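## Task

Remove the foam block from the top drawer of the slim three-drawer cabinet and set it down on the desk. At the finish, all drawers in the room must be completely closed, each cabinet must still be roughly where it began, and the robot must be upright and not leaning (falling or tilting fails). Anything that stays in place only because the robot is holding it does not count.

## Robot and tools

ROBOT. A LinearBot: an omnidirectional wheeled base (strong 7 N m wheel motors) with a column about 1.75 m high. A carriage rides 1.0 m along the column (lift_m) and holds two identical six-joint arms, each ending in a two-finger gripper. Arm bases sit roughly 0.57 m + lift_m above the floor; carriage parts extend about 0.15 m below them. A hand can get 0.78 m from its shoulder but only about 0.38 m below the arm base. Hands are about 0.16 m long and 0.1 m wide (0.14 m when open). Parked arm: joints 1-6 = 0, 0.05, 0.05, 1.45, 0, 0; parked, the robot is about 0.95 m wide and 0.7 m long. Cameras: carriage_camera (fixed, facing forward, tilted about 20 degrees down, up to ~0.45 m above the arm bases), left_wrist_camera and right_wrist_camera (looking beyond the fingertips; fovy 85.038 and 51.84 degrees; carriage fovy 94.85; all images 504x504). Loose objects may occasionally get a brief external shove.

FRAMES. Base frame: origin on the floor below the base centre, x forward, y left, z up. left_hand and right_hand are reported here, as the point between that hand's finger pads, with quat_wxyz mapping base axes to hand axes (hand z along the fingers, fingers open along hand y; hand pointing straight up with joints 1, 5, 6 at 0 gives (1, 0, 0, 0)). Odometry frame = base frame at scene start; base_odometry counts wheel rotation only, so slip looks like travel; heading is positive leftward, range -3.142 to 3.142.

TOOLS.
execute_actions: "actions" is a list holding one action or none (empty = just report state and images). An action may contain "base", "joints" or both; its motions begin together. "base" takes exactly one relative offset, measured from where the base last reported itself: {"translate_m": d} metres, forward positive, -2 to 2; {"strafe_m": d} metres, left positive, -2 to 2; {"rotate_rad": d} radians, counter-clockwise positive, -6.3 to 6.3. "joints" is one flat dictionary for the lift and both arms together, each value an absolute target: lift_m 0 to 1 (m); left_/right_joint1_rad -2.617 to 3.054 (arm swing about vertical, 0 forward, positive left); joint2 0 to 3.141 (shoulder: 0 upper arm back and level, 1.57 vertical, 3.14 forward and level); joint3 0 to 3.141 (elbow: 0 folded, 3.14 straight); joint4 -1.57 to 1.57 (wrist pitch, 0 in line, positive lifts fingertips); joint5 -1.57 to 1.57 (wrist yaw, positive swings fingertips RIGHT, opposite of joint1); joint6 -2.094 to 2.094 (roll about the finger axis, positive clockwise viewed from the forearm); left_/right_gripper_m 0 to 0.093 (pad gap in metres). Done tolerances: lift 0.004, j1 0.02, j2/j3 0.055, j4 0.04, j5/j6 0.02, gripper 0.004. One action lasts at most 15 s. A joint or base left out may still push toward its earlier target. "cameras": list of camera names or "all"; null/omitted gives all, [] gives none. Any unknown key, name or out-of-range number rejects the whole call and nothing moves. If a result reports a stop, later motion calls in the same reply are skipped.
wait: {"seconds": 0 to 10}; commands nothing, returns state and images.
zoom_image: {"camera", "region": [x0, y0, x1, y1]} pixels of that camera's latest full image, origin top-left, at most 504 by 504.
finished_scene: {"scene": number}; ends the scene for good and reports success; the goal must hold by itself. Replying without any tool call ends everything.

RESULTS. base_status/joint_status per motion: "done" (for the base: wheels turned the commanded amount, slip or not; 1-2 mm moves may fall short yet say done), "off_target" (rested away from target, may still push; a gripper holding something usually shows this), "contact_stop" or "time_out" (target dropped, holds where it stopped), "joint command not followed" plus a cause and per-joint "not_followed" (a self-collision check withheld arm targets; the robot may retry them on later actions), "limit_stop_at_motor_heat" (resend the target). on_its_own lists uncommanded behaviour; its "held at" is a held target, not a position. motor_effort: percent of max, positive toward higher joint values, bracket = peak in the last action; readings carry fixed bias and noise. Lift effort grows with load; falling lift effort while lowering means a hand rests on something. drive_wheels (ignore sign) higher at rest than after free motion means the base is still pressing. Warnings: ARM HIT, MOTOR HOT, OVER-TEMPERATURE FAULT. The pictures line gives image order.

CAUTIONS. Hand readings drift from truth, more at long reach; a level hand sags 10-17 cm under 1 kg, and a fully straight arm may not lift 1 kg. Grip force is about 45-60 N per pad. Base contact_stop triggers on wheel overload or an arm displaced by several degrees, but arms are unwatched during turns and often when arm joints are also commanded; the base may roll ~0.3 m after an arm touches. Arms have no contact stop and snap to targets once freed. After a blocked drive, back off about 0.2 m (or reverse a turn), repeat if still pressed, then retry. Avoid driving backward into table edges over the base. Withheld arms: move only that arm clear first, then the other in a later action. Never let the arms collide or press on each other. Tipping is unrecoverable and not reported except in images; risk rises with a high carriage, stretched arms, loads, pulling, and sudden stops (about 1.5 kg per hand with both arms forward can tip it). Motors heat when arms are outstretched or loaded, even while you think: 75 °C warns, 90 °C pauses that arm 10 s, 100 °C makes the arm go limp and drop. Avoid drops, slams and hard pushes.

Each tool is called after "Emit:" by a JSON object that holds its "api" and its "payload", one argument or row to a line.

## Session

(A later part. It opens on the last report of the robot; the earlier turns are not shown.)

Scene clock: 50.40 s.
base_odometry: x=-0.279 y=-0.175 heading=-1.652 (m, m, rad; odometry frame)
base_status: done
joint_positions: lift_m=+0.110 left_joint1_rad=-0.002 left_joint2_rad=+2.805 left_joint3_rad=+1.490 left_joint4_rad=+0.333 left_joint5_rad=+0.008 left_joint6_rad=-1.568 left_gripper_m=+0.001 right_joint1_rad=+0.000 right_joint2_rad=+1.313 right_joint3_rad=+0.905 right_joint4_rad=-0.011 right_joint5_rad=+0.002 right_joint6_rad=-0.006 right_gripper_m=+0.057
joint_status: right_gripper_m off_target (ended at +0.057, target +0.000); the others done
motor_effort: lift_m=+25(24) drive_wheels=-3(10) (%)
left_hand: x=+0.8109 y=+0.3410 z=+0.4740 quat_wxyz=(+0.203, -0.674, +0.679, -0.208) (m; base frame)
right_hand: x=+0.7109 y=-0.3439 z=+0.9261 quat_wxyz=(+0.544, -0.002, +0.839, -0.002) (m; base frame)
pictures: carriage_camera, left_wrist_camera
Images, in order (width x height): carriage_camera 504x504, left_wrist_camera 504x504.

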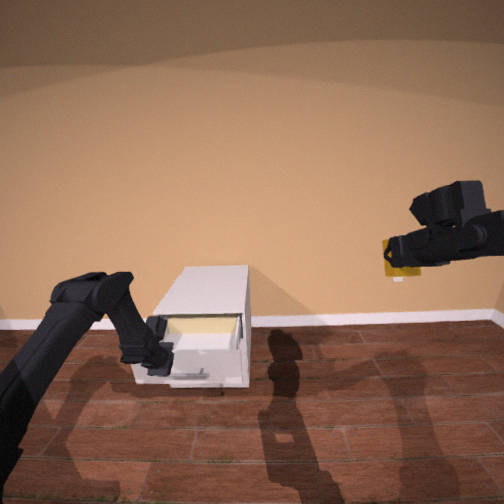

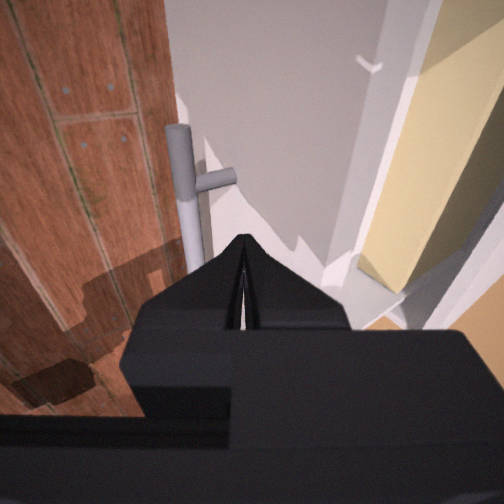

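Tip is on the panel above the bar; pushing it already. Continue.

Emit:
{"api": "execute_actions", "payload": {
  "actions": [
    {"base":{"translate_m":0.27},"joints":{"right_gripper_m":0.0,"left_joint4_rad":0.35}}
  ],
  "cameras": ["carriage_camera","left_wrist_camera"]
}}

Scene clock: 53.10 s.
base_odometry: x=-0.301 y=-0.444 heading=-1.652 (m, m, rad; odometry frame)
base_status: done
joint_positions: lift_m=+0.110 left_joint1_rad=-0.002 left_joint2_rad=+2.805 left_joint3_rad=+1.490 left_joint4_rad=+0.286 left_joint5_rad=+0.005 left_joint6_rad=-1.568 left_gripper_m=+0.001 right_joint1_rad=+0.000 right_joint2_rad=+1.313 right_joint3_rad=+0.905 right_joint4_rad=-0.012 right_joint5_rad=+0.002 right_joint6_rad=-0.006 right_gripper_m=+0.057
joint_status: left_joint4_rad off_target (ended at +0.286, target +0.350); right_gripper_m off_target (ended at +0.057, target +0.000)
motor_effort: lift_m=+24(25) drive_wheels=+3(10) (%)
left_hand: x=+0.8011 y=+0.3415 z=+0.4678 quat_wxyz=(+0.188, -0.679, +0.683, -0.191) (m; base frame)
right_hand: x=+0.7109 y=-0.3439 z=+0.9260 quat_wxyz=(+0.544, -0.002, +0.839, -0.002) (m; base frame)
pictures: carriage_camera, left_wrist_camera
Images, in order (width x height): carriage_camera 504x504, left_wrist_camera 504x504.

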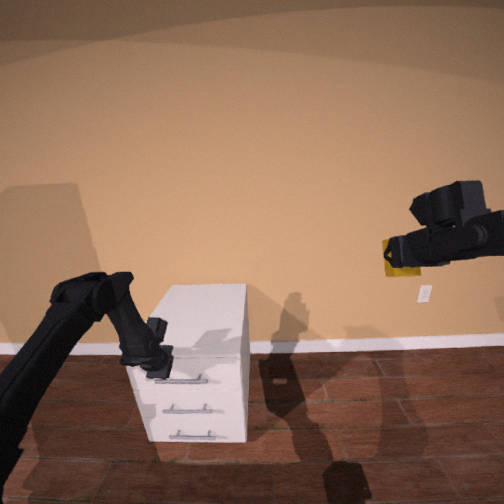

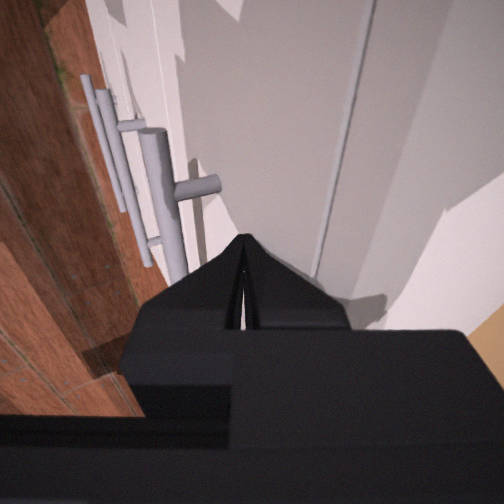

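Emit:
{"api": "execute_actions", "payload": {
  "actions": [
    {"base":{"translate_m":0.02},"joints":{"right_gripper_m":0.0,"left_joint4_rad":0.35}}
  ],
  "cameras": []
}}

Emit:
{"api": "execute_actions", "payload": {
  "actions": [
    {"base":{"translate_m":-0.4}}
  ],
  "cameras": ["carriage_camera"]
}}

Emit:
{"api": "zoom_image", "payload": {
  "camera": "carriage_camera",
  "region": [130, 230, 300, 400]
}}

Scene clock: 54.07 s.
base_odometry: x=-0.302 y=-0.464 heading=-1.653 (m, m, rad; odometry frame)
base_status: done
joint_positions: lift_m=+0.110 left_joint1_rad=-0.002 left_joint2_rad=+2.807 left_joint3_rad=+1.490 left_joint4_rad=+0.203 left_joint5_rad=+0.003 left_joint6_rad=-1.568 left_gripper_m=+0.001 right_joint1_rad=+0.000 right_joint2_rad=+1.313 right_joint3_rad=+0.905 right_joint4_rad=-0.012 right_joint5_rad=+0.002 right_joint6_rad=-0.006 right_gripper_m=+0.057
joint_status: left_joint4_rad off_target (ended at +0.203, target +0.350); right_gripper_m off_target (ended at +0.057, target +0.000)
motor_effort: lift_m=+25(24) drive_wheels=+4(10) (%)
left_hand: x=+0.7827 y=+0.3420 z=+0.4572 quat_wxyz=(+0.159, -0.687, +0.691, -0.161) (m; base frame)
right_hand: x=+0.7109 y=-0.3439 z=+0.9260 quat_wxyz=(+0.544, -0.002, +0.839, -0.002) (m; base frame)
pictures: none
No camera images: the call's "cameras" was empty. Leave "cameras" out to get every camera's image.

Scene clock: 56.97 s.
base_odometry: x=-0.270 y=-0.065 heading=-1.653 (m, m, rad; odometry frame)
base_status: done
joint_positions: lift_m=+0.110 left_joint1_rad=-0.002 left_joint2_rad=+2.807 left_joint3_rad=+1.490 left_joint4_rad=+0.338 left_joint5_rad=+0.001 left_joint6_rad=-1.568 left_gripper_m=+0.001 right_joint1_rad=+0.000 right_joint2_rad=+1.313 right_joint3_rad=+0.905 right_joint4_rad=-0.012 right_joint5_rad=+0.002 right_joint6_rad=-0.006 right_gripper_m=+0.057
joint_status: not commanded
on_its_own: left_joint4_rad moved +0.135 to your old target +0.350
motor_effort: lift_m=+24(24) drive_wheels=-2(13) (%)
left_hand: x=+0.8114 y=+0.3422 z=+0.4739 quat_wxyz=(+0.206, -0.674, +0.678, -0.207) (m; base frame)
right_hand: x=+0.7108 y=-0.3439 z=+0.9259 quat_wxyz=(+0.544, -0.002, +0.839, -0.002) (m; base frame)
pictures: carriage_camera
Images, in order (width x height): carriage_camera 504x504.

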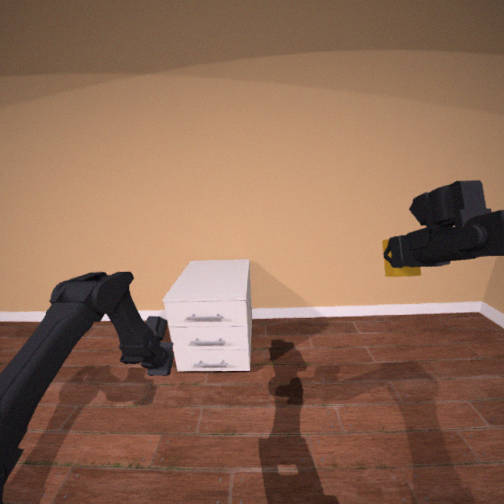

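Region (130, 230, 300, 400) of carriage_camera's 504x504 image, scaled by 2.965, with more detail than that image has.

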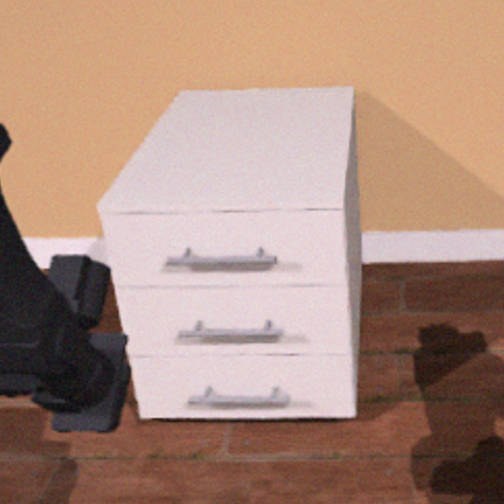

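Emit:
{"api": "execute_actions", "payload": {
  "actions": [
    {"base":{"rotate_rad":1.571},"joints":{"lift_m":0.5,"left_joint2_rad":0.05,"left_joint3_rad":0.05,"left_joint4_rad":1.45,"left_joint6_rad":0,"right_gripper_m":0.0}}
  ],
  "cameras": []
}}

Emit:
{"api": "execute_actions", "payload": {
  "actions": [
    {"base":{"translate_m":1.2},"joints":{"right_gripper_m":0.0,"lift_m":0.7}}
  ],
  "cameras": ["carriage_camera"]
}}

Scene clock: 60.30 s.
base_odometry: x=-0.270 y=-0.065 heading=-0.082 (m, m, rad; odometry frame)
base_status: done
joint_positions: lift_m=+0.500 left_joint1_rad=-0.004 left_joint2_rad=+0.063 left_joint3_rad=+0.068 left_joint4_rad=+1.452 left_joint5_rad=+0.000 left_joint6_rad=-0.005 left_gripper_m=+0.001 right_joint1_rad=+0.000 right_joint2_rad=+1.313 right_joint3_rad=+0.905 right_joint4_rad=-0.005 right_joint5_rad=+0.002 right_joint6_rad=-0.006 right_gripper_m=+0.057
joint_status: right_gripper_m off_target (ended at +0.057, target +0.000); the others done
motor_effort: lift_m=+25(29) drive_wheels=+3(11) (%)
left_hand: x=+0.3141 y=+0.3433 z=+1.5251 quat_wxyz=(+0.998, +0.000, +0.057, -0.005) (m; base frame)
right_hand: x=+0.7115 y=-0.3439 z=+1.3174 quat_wxyz=(+0.547, -0.002, +0.837, -0.003) (m; base frame)
pictures: none
No camera images: the call's "cameras" was empty. Leave "cameras" out to get every camera's image.

Scene clock: 65.00 s.
base_odometry: x=+0.926 y=-0.162 heading=-0.081 (m, m, rad; odometry frame)
base_status: done
joint_positions: lift_m=+0.700 left_joint1_rad=-0.004 left_joint2_rad=+0.063 left_joint3_rad=+0.068 left_joint4_rad=+1.452 left_joint5_rad=+0.000 left_joint6_rad=-0.005 left_gripper_m=+0.001 right_joint1_rad=+0.000 right_joint2_rad=+1.313 right_joint3_rad=+0.905 right_joint4_rad=-0.008 right_joint5_rad=+0.002 right_joint6_rad=-0.006 right_gripper_m=+0.057
joint_status: right_gripper_m off_target (ended at +0.057, target +0.000); the others done
motor_effort: lift_m=+25(28) drive_wheels=-5(13) (%)
left_hand: x=+0.3140 y=+0.3433 z=+1.7251 quat_wxyz=(+0.998, +0.000, +0.057, -0.004) (m; base frame)
right_hand: x=+0.7112 y=-0.3439 z=+1.5167 quat_wxyz=(+0.546, -0.002, +0.838, -0.002) (m; base frame)
pictures: carriage_camera
Images, in order (width x height): carriage_camera 504x504.

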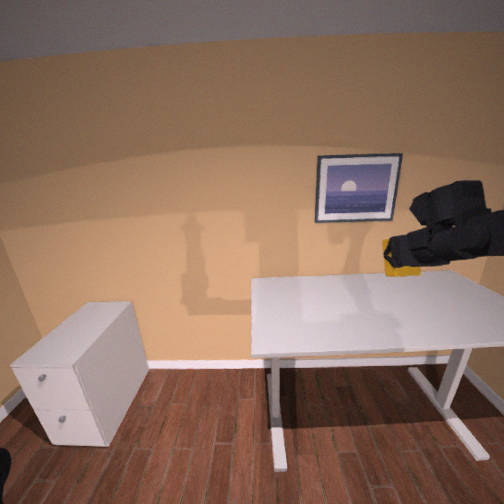

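Emit:
{"api": "execute_actions", "payload": {
  "actions": [
    {"base":{"strafe_m":-0.1},"joints":{"right_gripper_m":0.0,"right_joint2_rad":2.3,"right_joint3_rad":1.4,"right_joint4_rad":-0.67}}
  ],
  "cameras": []
}}

Emit:
{"api": "execute_actions", "payload": {
  "actions": [
    {"base":{"translate_m":0.55},"joints":{"right_gripper_m":0.0,"lift_m":0.6}}
  ],
  "cameras": ["carriage_camera","right_wrist_camera"]
}}

Scene clock: 67.03 s.
base_odometry: x=+0.918 y=-0.262 heading=-0.081 (m, m, rad; odometry frame)
base_status: done
joint_positions: lift_m=+0.700 left_joint1_rad=-0.004 left_joint2_rad=+0.063 left_joint3_rad=+0.068 left_joint4_rad=+1.452 left_joint5_rad=+0.001 left_joint6_rad=-0.004 left_gripper_m=+0.001 right_joint1_rad=-0.002 right_joint2_rad=+2.300 right_joint3_rad=+1.382 right_joint4_rad=-0.670 right_joint5_rad=+0.002 right_joint6_rad=-0.006 right_gripper_m=+0.057
joint_status: right_gripper_m off_target (ended at +0.057, target +0.000); the others done
motor_effort: lift_m=+25(25) drive_wheels=-1(8) (%)
left_hand: x=+0.3141 y=+0.3433 z=+1.7251 quat_wxyz=(+0.998, +0.000, +0.057, -0.004) (m; base frame)
right_hand: x=+0.6731 y=-0.3446 z=+1.1959 quat_wxyz=(-0.008, -0.002, +1.000, -0.001) (m; base frame)
pictures: none
No camera images: the call's "cameras" was empty. Leave "cameras" out to get every camera's image.

Scene clock: 70.30 s.
base_odometry: x=+1.467 y=-0.307 heading=-0.082 (m, m, rad; odometry frame)
base_status: done
joint_positions: lift_m=+0.600 left_joint1_rad=-0.004 left_joint2_rad=+0.063 left_joint3_rad=+0.068 left_joint4_rad=+1.452 left_joint5_rad=+0.000 left_joint6_rad=-0.004 left_gripper_m=+0.001 right_joint1_rad=-0.002 right_joint2_rad=+2.302 right_joint3_rad=+1.384 right_joint4_rad=-0.670 right_joint5_rad=+0.002 right_joint6_rad=-0.006 right_gripper_m=+0.057
joint_status: right_gripper_m off_target (ended at +0.057, target +0.000); the others done
motor_effort: lift_m=+19(19) drive_wheels=-4(10) (%)
left_hand: x=+0.3141 y=+0.3433 z=+1.6258 quat_wxyz=(+0.998, +0.000, +0.057, -0.004) (m; base frame)
right_hand: x=+0.6735 y=-0.3446 z=+1.0962 quat_wxyz=(-0.008, -0.002, +1.000, -0.001) (m; base frame)
pictures: carriage_camera, right_wrist_camera
Images, in order (width x height): carriage_camera 504x504, right_wrist_camera 504x504.

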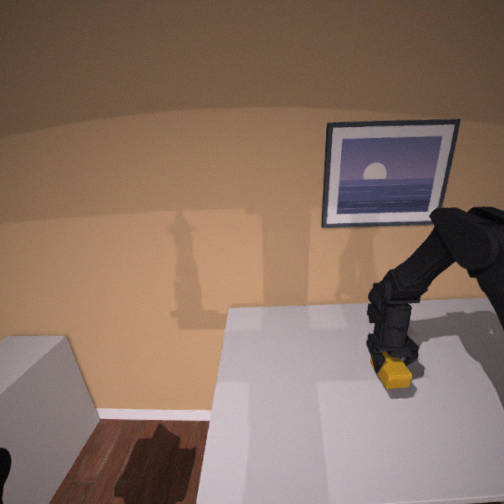

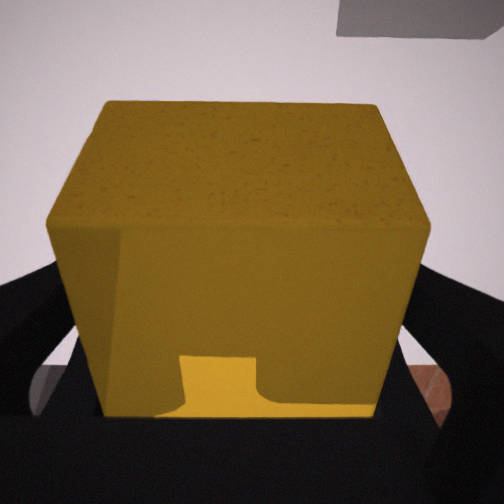

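Emit:
{"api": "execute_actions", "payload": {
  "actions": [
    {"joints":{"right_gripper_m":0.0,"lift_m":0.53}}
  ],
  "cameras": ["carriage_camera"]
}}

Scene clock: 71.23 s.
base_odometry: x=+1.467 y=-0.307 heading=-0.082 (m, m, rad; odometry frame)
base_status: not commanded
joint_positions: lift_m=+0.530 left_joint1_rad=-0.004 left_joint2_rad=+0.063 left_joint3_rad=+0.068 left_joint4_rad=+1.451 left_joint5_rad=+0.000 left_joint6_rad=-0.004 left_gripper_m=+0.001 right_joint1_rad=-0.002 right_joint2_rad=+2.303 right_joint3_rad=+1.384 right_joint4_rad=-0.670 right_joint5_rad=+0.002 right_joint6_rad=-0.006 right_gripper_m=+0.057
joint_status: right_gripper_m off_target (ended at +0.057, target +0.000); the others done
motor_effort: lift_m=+20(20) drive_wheels=+3(4) (%)
left_hand: x=+0.3142 y=+0.3433 z=+1.5557 quat_wxyz=(+0.998, +0.000, +0.057, -0.004) (m; base frame)
right_hand: x=+0.6734 y=-0.3446 z=+1.0259 quat_wxyz=(-0.009, -0.002, +1.000, -0.001) (m; base frame)
pictures: carriage_camera
Images, in order (width x height): carriage_camera 504x504.

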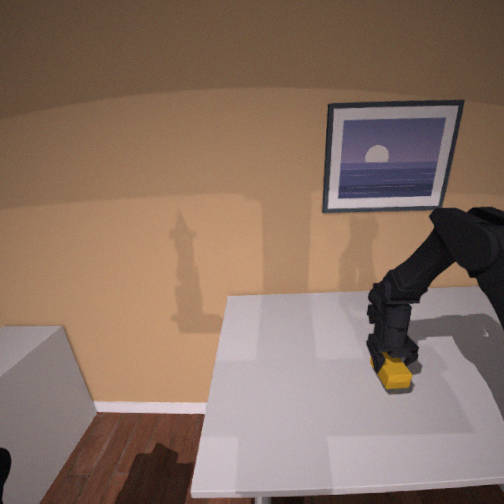

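Emit:
{"api": "execute_actions", "payload": {
  "actions": [
    {"joints":{"right_gripper_m":0.0,"lift_m":0.5}}
  ],
  "cameras": ["carriage_camera"]
}}

Scene clock: 71.93 s.
base_odometry: x=+1.467 y=-0.307 heading=-0.082 (m, m, rad; odometry frame)
base_status: not commanded
joint_positions: lift_m=+0.500 left_joint1_rad=-0.004 left_joint2_rad=+0.063 left_joint3_rad=+0.064 left_joint4_rad=+1.451 left_joint5_rad=+0.000 left_joint6_rad=-0.004 left_gripper_m=+0.001 right_joint1_rad=-0.002 right_joint2_rad=+2.306 right_joint3_rad=+1.384 right_joint4_rad=-0.670 right_joint5_rad=+0.002 right_joint6_rad=-0.006 right_gripper_m=+0.057
joint_status: right_gripper_m off_target (ended at +0.057, target +0.000); the others done
motor_effort: lift_m=+19(21) drive_wheels=-4(4) (%)
left_hand: x=+0.3154 y=+0.3433 z=+1.5246 quat_wxyz=(+0.998, +0.000, +0.059, -0.004) (m; base frame)
right_hand: x=+0.6727 y=-0.3446 z=+0.9948 quat_wxyz=(-0.010, -0.002, +1.000, -0.001) (m; base frame)
pictures: carriage_camera
Images, in order (width x height): carriage_camera 504x504.

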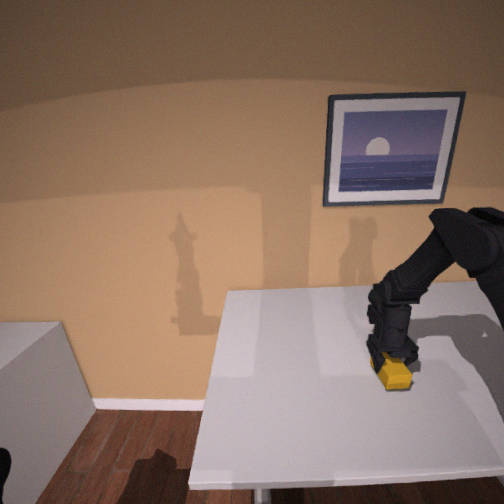

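Emit:
{"api": "execute_actions", "payload": {
  "actions": [
    {"joints":{"right_gripper_m":0.0,"lift_m":0.48}}
  ],
  "cameras": []
}}

Scene clock: 72.67 s.
base_odometry: x=+1.466 y=-0.307 heading=-0.082 (m, m, rad; odometry frame)
base_status: not commanded
joint_positions: lift_m=+0.480 left_joint1_rad=-0.004 left_joint2_rad=+0.063 left_joint3_rad=+0.064 left_joint4_rad=+1.451 left_joint5_rad=+0.000 left_joint6_rad=-0.004 left_gripper_m=+0.001 right_joint1_rad=-0.002 right_joint2_rad=+2.307 right_joint3_rad=+1.384 right_joint4_rad=-0.670 right_joint5_rad=+0.002 right_joint6_rad=-0.006 right_gripper_m=+0.057
joint_status: right_gripper_m off_target (ended at +0.057, target +0.000); the others done
motor_effort: lift_m=+20(19) drive_wheels=+4(5) (%)
left_hand: x=+0.3154 y=+0.3433 z=+1.5046 quat_wxyz=(+0.998, +0.000, +0.059, -0.004) (m; base frame)
right_hand: x=+0.6723 y=-0.3446 z=+0.9742 quat_wxyz=(-0.011, -0.002, +1.000, -0.001) (m; base frame)
pictures: none
No camera images: the call's "cameras" was empty. Leave "cameras" out to get every camera's image.

Emit:
{"api": "execute_actions", "payload": {
  "actions": [
    {"joints":{"right_gripper_m":0.0,"lift_m":0.46}}
  ],
  "cameras": ["carriage_camera"]
}}

Scene clock: 73.30 s.
base_odometry: x=+1.466 y=-0.307 heading=-0.082 (m, m, rad; odometry frame)
base_status: not commanded
joint_positions: lift_m=+0.461 left_joint1_rad=-0.004 left_joint2_rad=+0.063 left_joint3_rad=+0.064 left_joint4_rad=+1.451 left_joint5_rad=+0.000 left_joint6_rad=-0.004 left_gripper_m=+0.001 right_joint1_rad=-0.002 right_joint2_rad=+2.271 right_joint3_rad=+1.396 right_joint4_rad=-0.716 right_joint5_rad=+0.000 right_joint6_rad=-0.006 right_gripper_m=+0.057
joint_status: right_gripper_m off_target (ended at +0.057, target +0.000); the others done
motor_effort: lift_m=+17(18) drive_wheels=+4(4) (%)
left_hand: x=+0.3154 y=+0.3433 z=+1.4849 quat_wxyz=(+0.998, +0.000, +0.059, -0.004) (m; base frame)
right_hand: x=+0.6731 y=-0.3444 z=+0.9703 quat_wxyz=(-0.010, -0.002, +1.000, +0.000) (m; base frame)
pictures: carriage_camera
Images, in order (width x height): carriage_camera 504x504.

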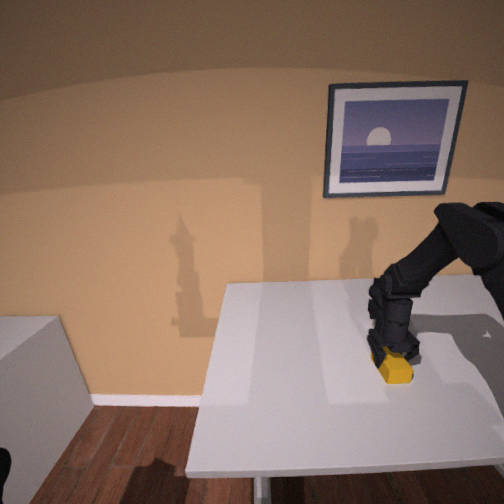

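Emit:
{"api": "execute_actions", "payload": {
  "actions": [
    {"joints":{"right_gripper_m":0.093,"lift_m":0.478}}
  ],
  "cameras": []
}}

Emit:
{"api": "execute_actions", "payload": {
  "actions": [
    {"joints":{"lift_m":0.62}}
  ],
  "cameras": []
}}

Emit:
{"api": "execute_actions", "payload": {
  "actions": [
    {"base":{"translate_m":-0.5}}
  ],
  "cameras": ["carriage_camera"]
}}

Emit:
{"api": "execute_actions", "payload": {
  "actions": [
    {"base":{"rotate_rad":2.4},"joints":{"right_joint2_rad":0.05,"right_joint3_rad":0.05,"right_joint4_rad":1.45,"lift_m":0.4}}
  ],
  "cameras": ["carriage_camera"]
}}

Scene clock: 74.23 s.
base_odometry: x=+1.466 y=-0.307 heading=-0.082 (m, m, rad; odometry frame)
base_status: not commanded
joint_positions: lift_m=+0.478 left_joint1_rad=-0.004 left_joint2_rad=+0.063 left_joint3_rad=+0.064 left_joint4_rad=+1.451 left_joint5_rad=+0.000 left_joint6_rad=-0.004 left_gripper_m=+0.001 right_joint1_rad=-0.002 right_joint2_rad=+2.291 right_joint3_rad=+1.396 right_joint4_rad=-0.678 right_joint5_rad=+0.000 right_joint6_rad=-0.006 right_gripper_m=+0.093
joint_status: all done
motor_effort: lift_m=+24(29) drive_wheels=+3(5) (%)
left_hand: x=+0.3155 y=+0.3433 z=+1.5020 quat_wxyz=(+0.998, +0.000, +0.059, -0.004) (m; base frame)
right_hand: x=+0.6785 y=-0.3444 z=+0.9798 quat_wxyz=(-0.001, -0.002, +1.000, +0.000) (m; base frame)
pictures: none
No camera images: the call's "cameras" was empty. Leave "cameras" out to get every camera's image.

Scene clock: 75.33 s.
base_odometry: x=+1.467 y=-0.307 heading=-0.082 (m, m, rad; odometry frame)
base_status: not commanded
joint_positions: lift_m=+0.620 left_joint1_rad=-0.004 left_joint2_rad=+0.063 left_joint3_rad=+0.064 left_joint4_rad=+1.451 left_joint5_rad=+0.001 left_joint6_rad=-0.004 left_gripper_m=+0.001 right_joint1_rad=-0.002 right_joint2_rad=+2.300 right_joint3_rad=+1.396 right_joint4_rad=-0.671 right_joint5_rad=+0.000 right_joint6_rad=-0.006 right_gripper_m=+0.093
joint_status: all done
motor_effort: lift_m=+25(31) drive_wheels=+3(4) (%)
left_hand: x=+0.3155 y=+0.3433 z=+1.6440 quat_wxyz=(+0.998, +0.000, +0.059, -0.004) (m; base frame)
right_hand: x=+0.6785 y=-0.3444 z=+1.1187 quat_wxyz=(-0.002, -0.002, +1.000, +0.000) (m; base frame)
pictures: none
No camera images: the call's "cameras" was empty. Leave "cameras" out to get every camera's image.

Scene clock: 78.43 s.
base_odometry: x=+0.968 y=-0.266 heading=-0.082 (m, m, rad; odometry frame)
base_status: done
joint_positions: lift_m=+0.620 left_joint1_rad=-0.004 left_joint2_rad=+0.063 left_joint3_rad=+0.064 left_joint4_rad=+1.451 left_joint5_rad=+0.000 left_joint6_rad=-0.004 left_gripper_m=+0.001 right_joint1_rad=-0.002 right_joint2_rad=+2.300 right_joint3_rad=+1.396 right_joint4_rad=-0.671 right_joint5_rad=+0.000 right_joint6_rad=-0.006 right_gripper_m=+0.093
joint_status: not commanded
motor_effort: lift_m=+25(25) drive_wheels=-1(12) (%)
left_hand: x=+0.3155 y=+0.3433 z=+1.6440 quat_wxyz=(+0.998, +0.000, +0.059, -0.004) (m; base frame)
right_hand: x=+0.6785 y=-0.3444 z=+1.1187 quat_wxyz=(-0.002, -0.002, +1.000, +0.000) (m; base frame)
pictures: carriage_camera
Images, in order (width x height): carriage_camera 504x504.

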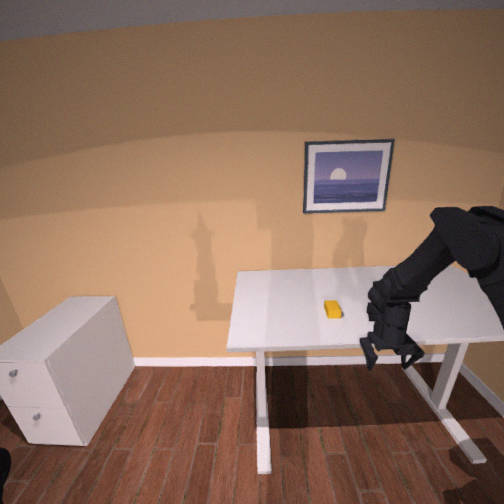

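Scene clock: 82.20 s.
base_odometry: x=+0.968 y=-0.266 heading=+2.318 (m, m, rad; odometry frame)
base_status: done
joint_positions: lift_m=+0.400 left_joint1_rad=-0.004 left_joint2_rad=+0.063 left_joint3_rad=+0.064 left_joint4_rad=+1.449 left_joint5_rad=+0.001 left_joint6_rad=-0.004 left_gripper_m=+0.001 right_joint1_rad=-0.003 right_joint2_rad=+0.066 right_joint3_rad=+0.070 right_joint4_rad=+1.448 right_joint5_rad=+0.000 right_joint6_rad=-0.006 right_gripper_m=+0.093
joint_status: all done
motor_effort: lift_m=+20(21) drive_wheels=+3(11) (%)
left_hand: x=+0.3159 y=+0.3433 z=+1.4245 quat_wxyz=(+0.998, +0.000, +0.060, -0.004) (m; base frame)
right_hand: x=+0.3155 y=-0.3437 z=+1.4261 quat_wxyz=(+0.998, +0.000, +0.060, -0.005) (m; base frame)
pictures: carriage_camera
Images, in order (width x height): carriage_camera 504x504.

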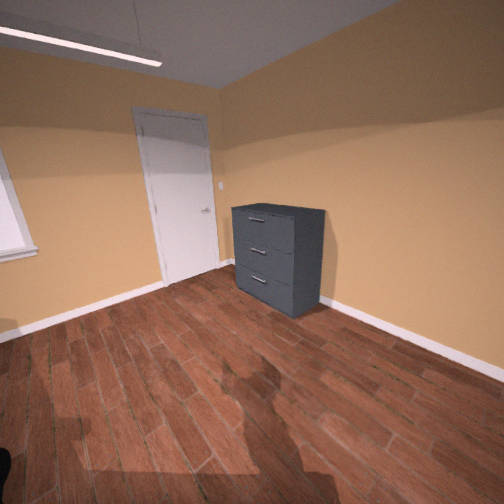

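Emit:
{"api": "zoom_image", "payload": {
  "camera": "carriage_camera",
  "region": [210, 190, 340, 320]
}}

Region (210, 190, 340, 320) of carriage_camera's 504x504 image, scaled by 3.877, with more detail than that image has.

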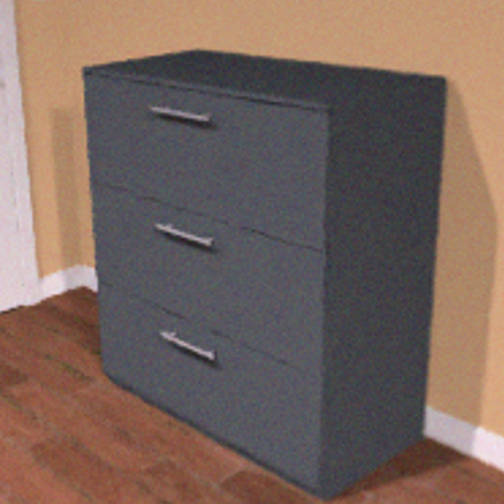

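Emit:
{"api": "finished_scene", "payload": {
  "scene": 2
}}

The scene is finished: the task was done.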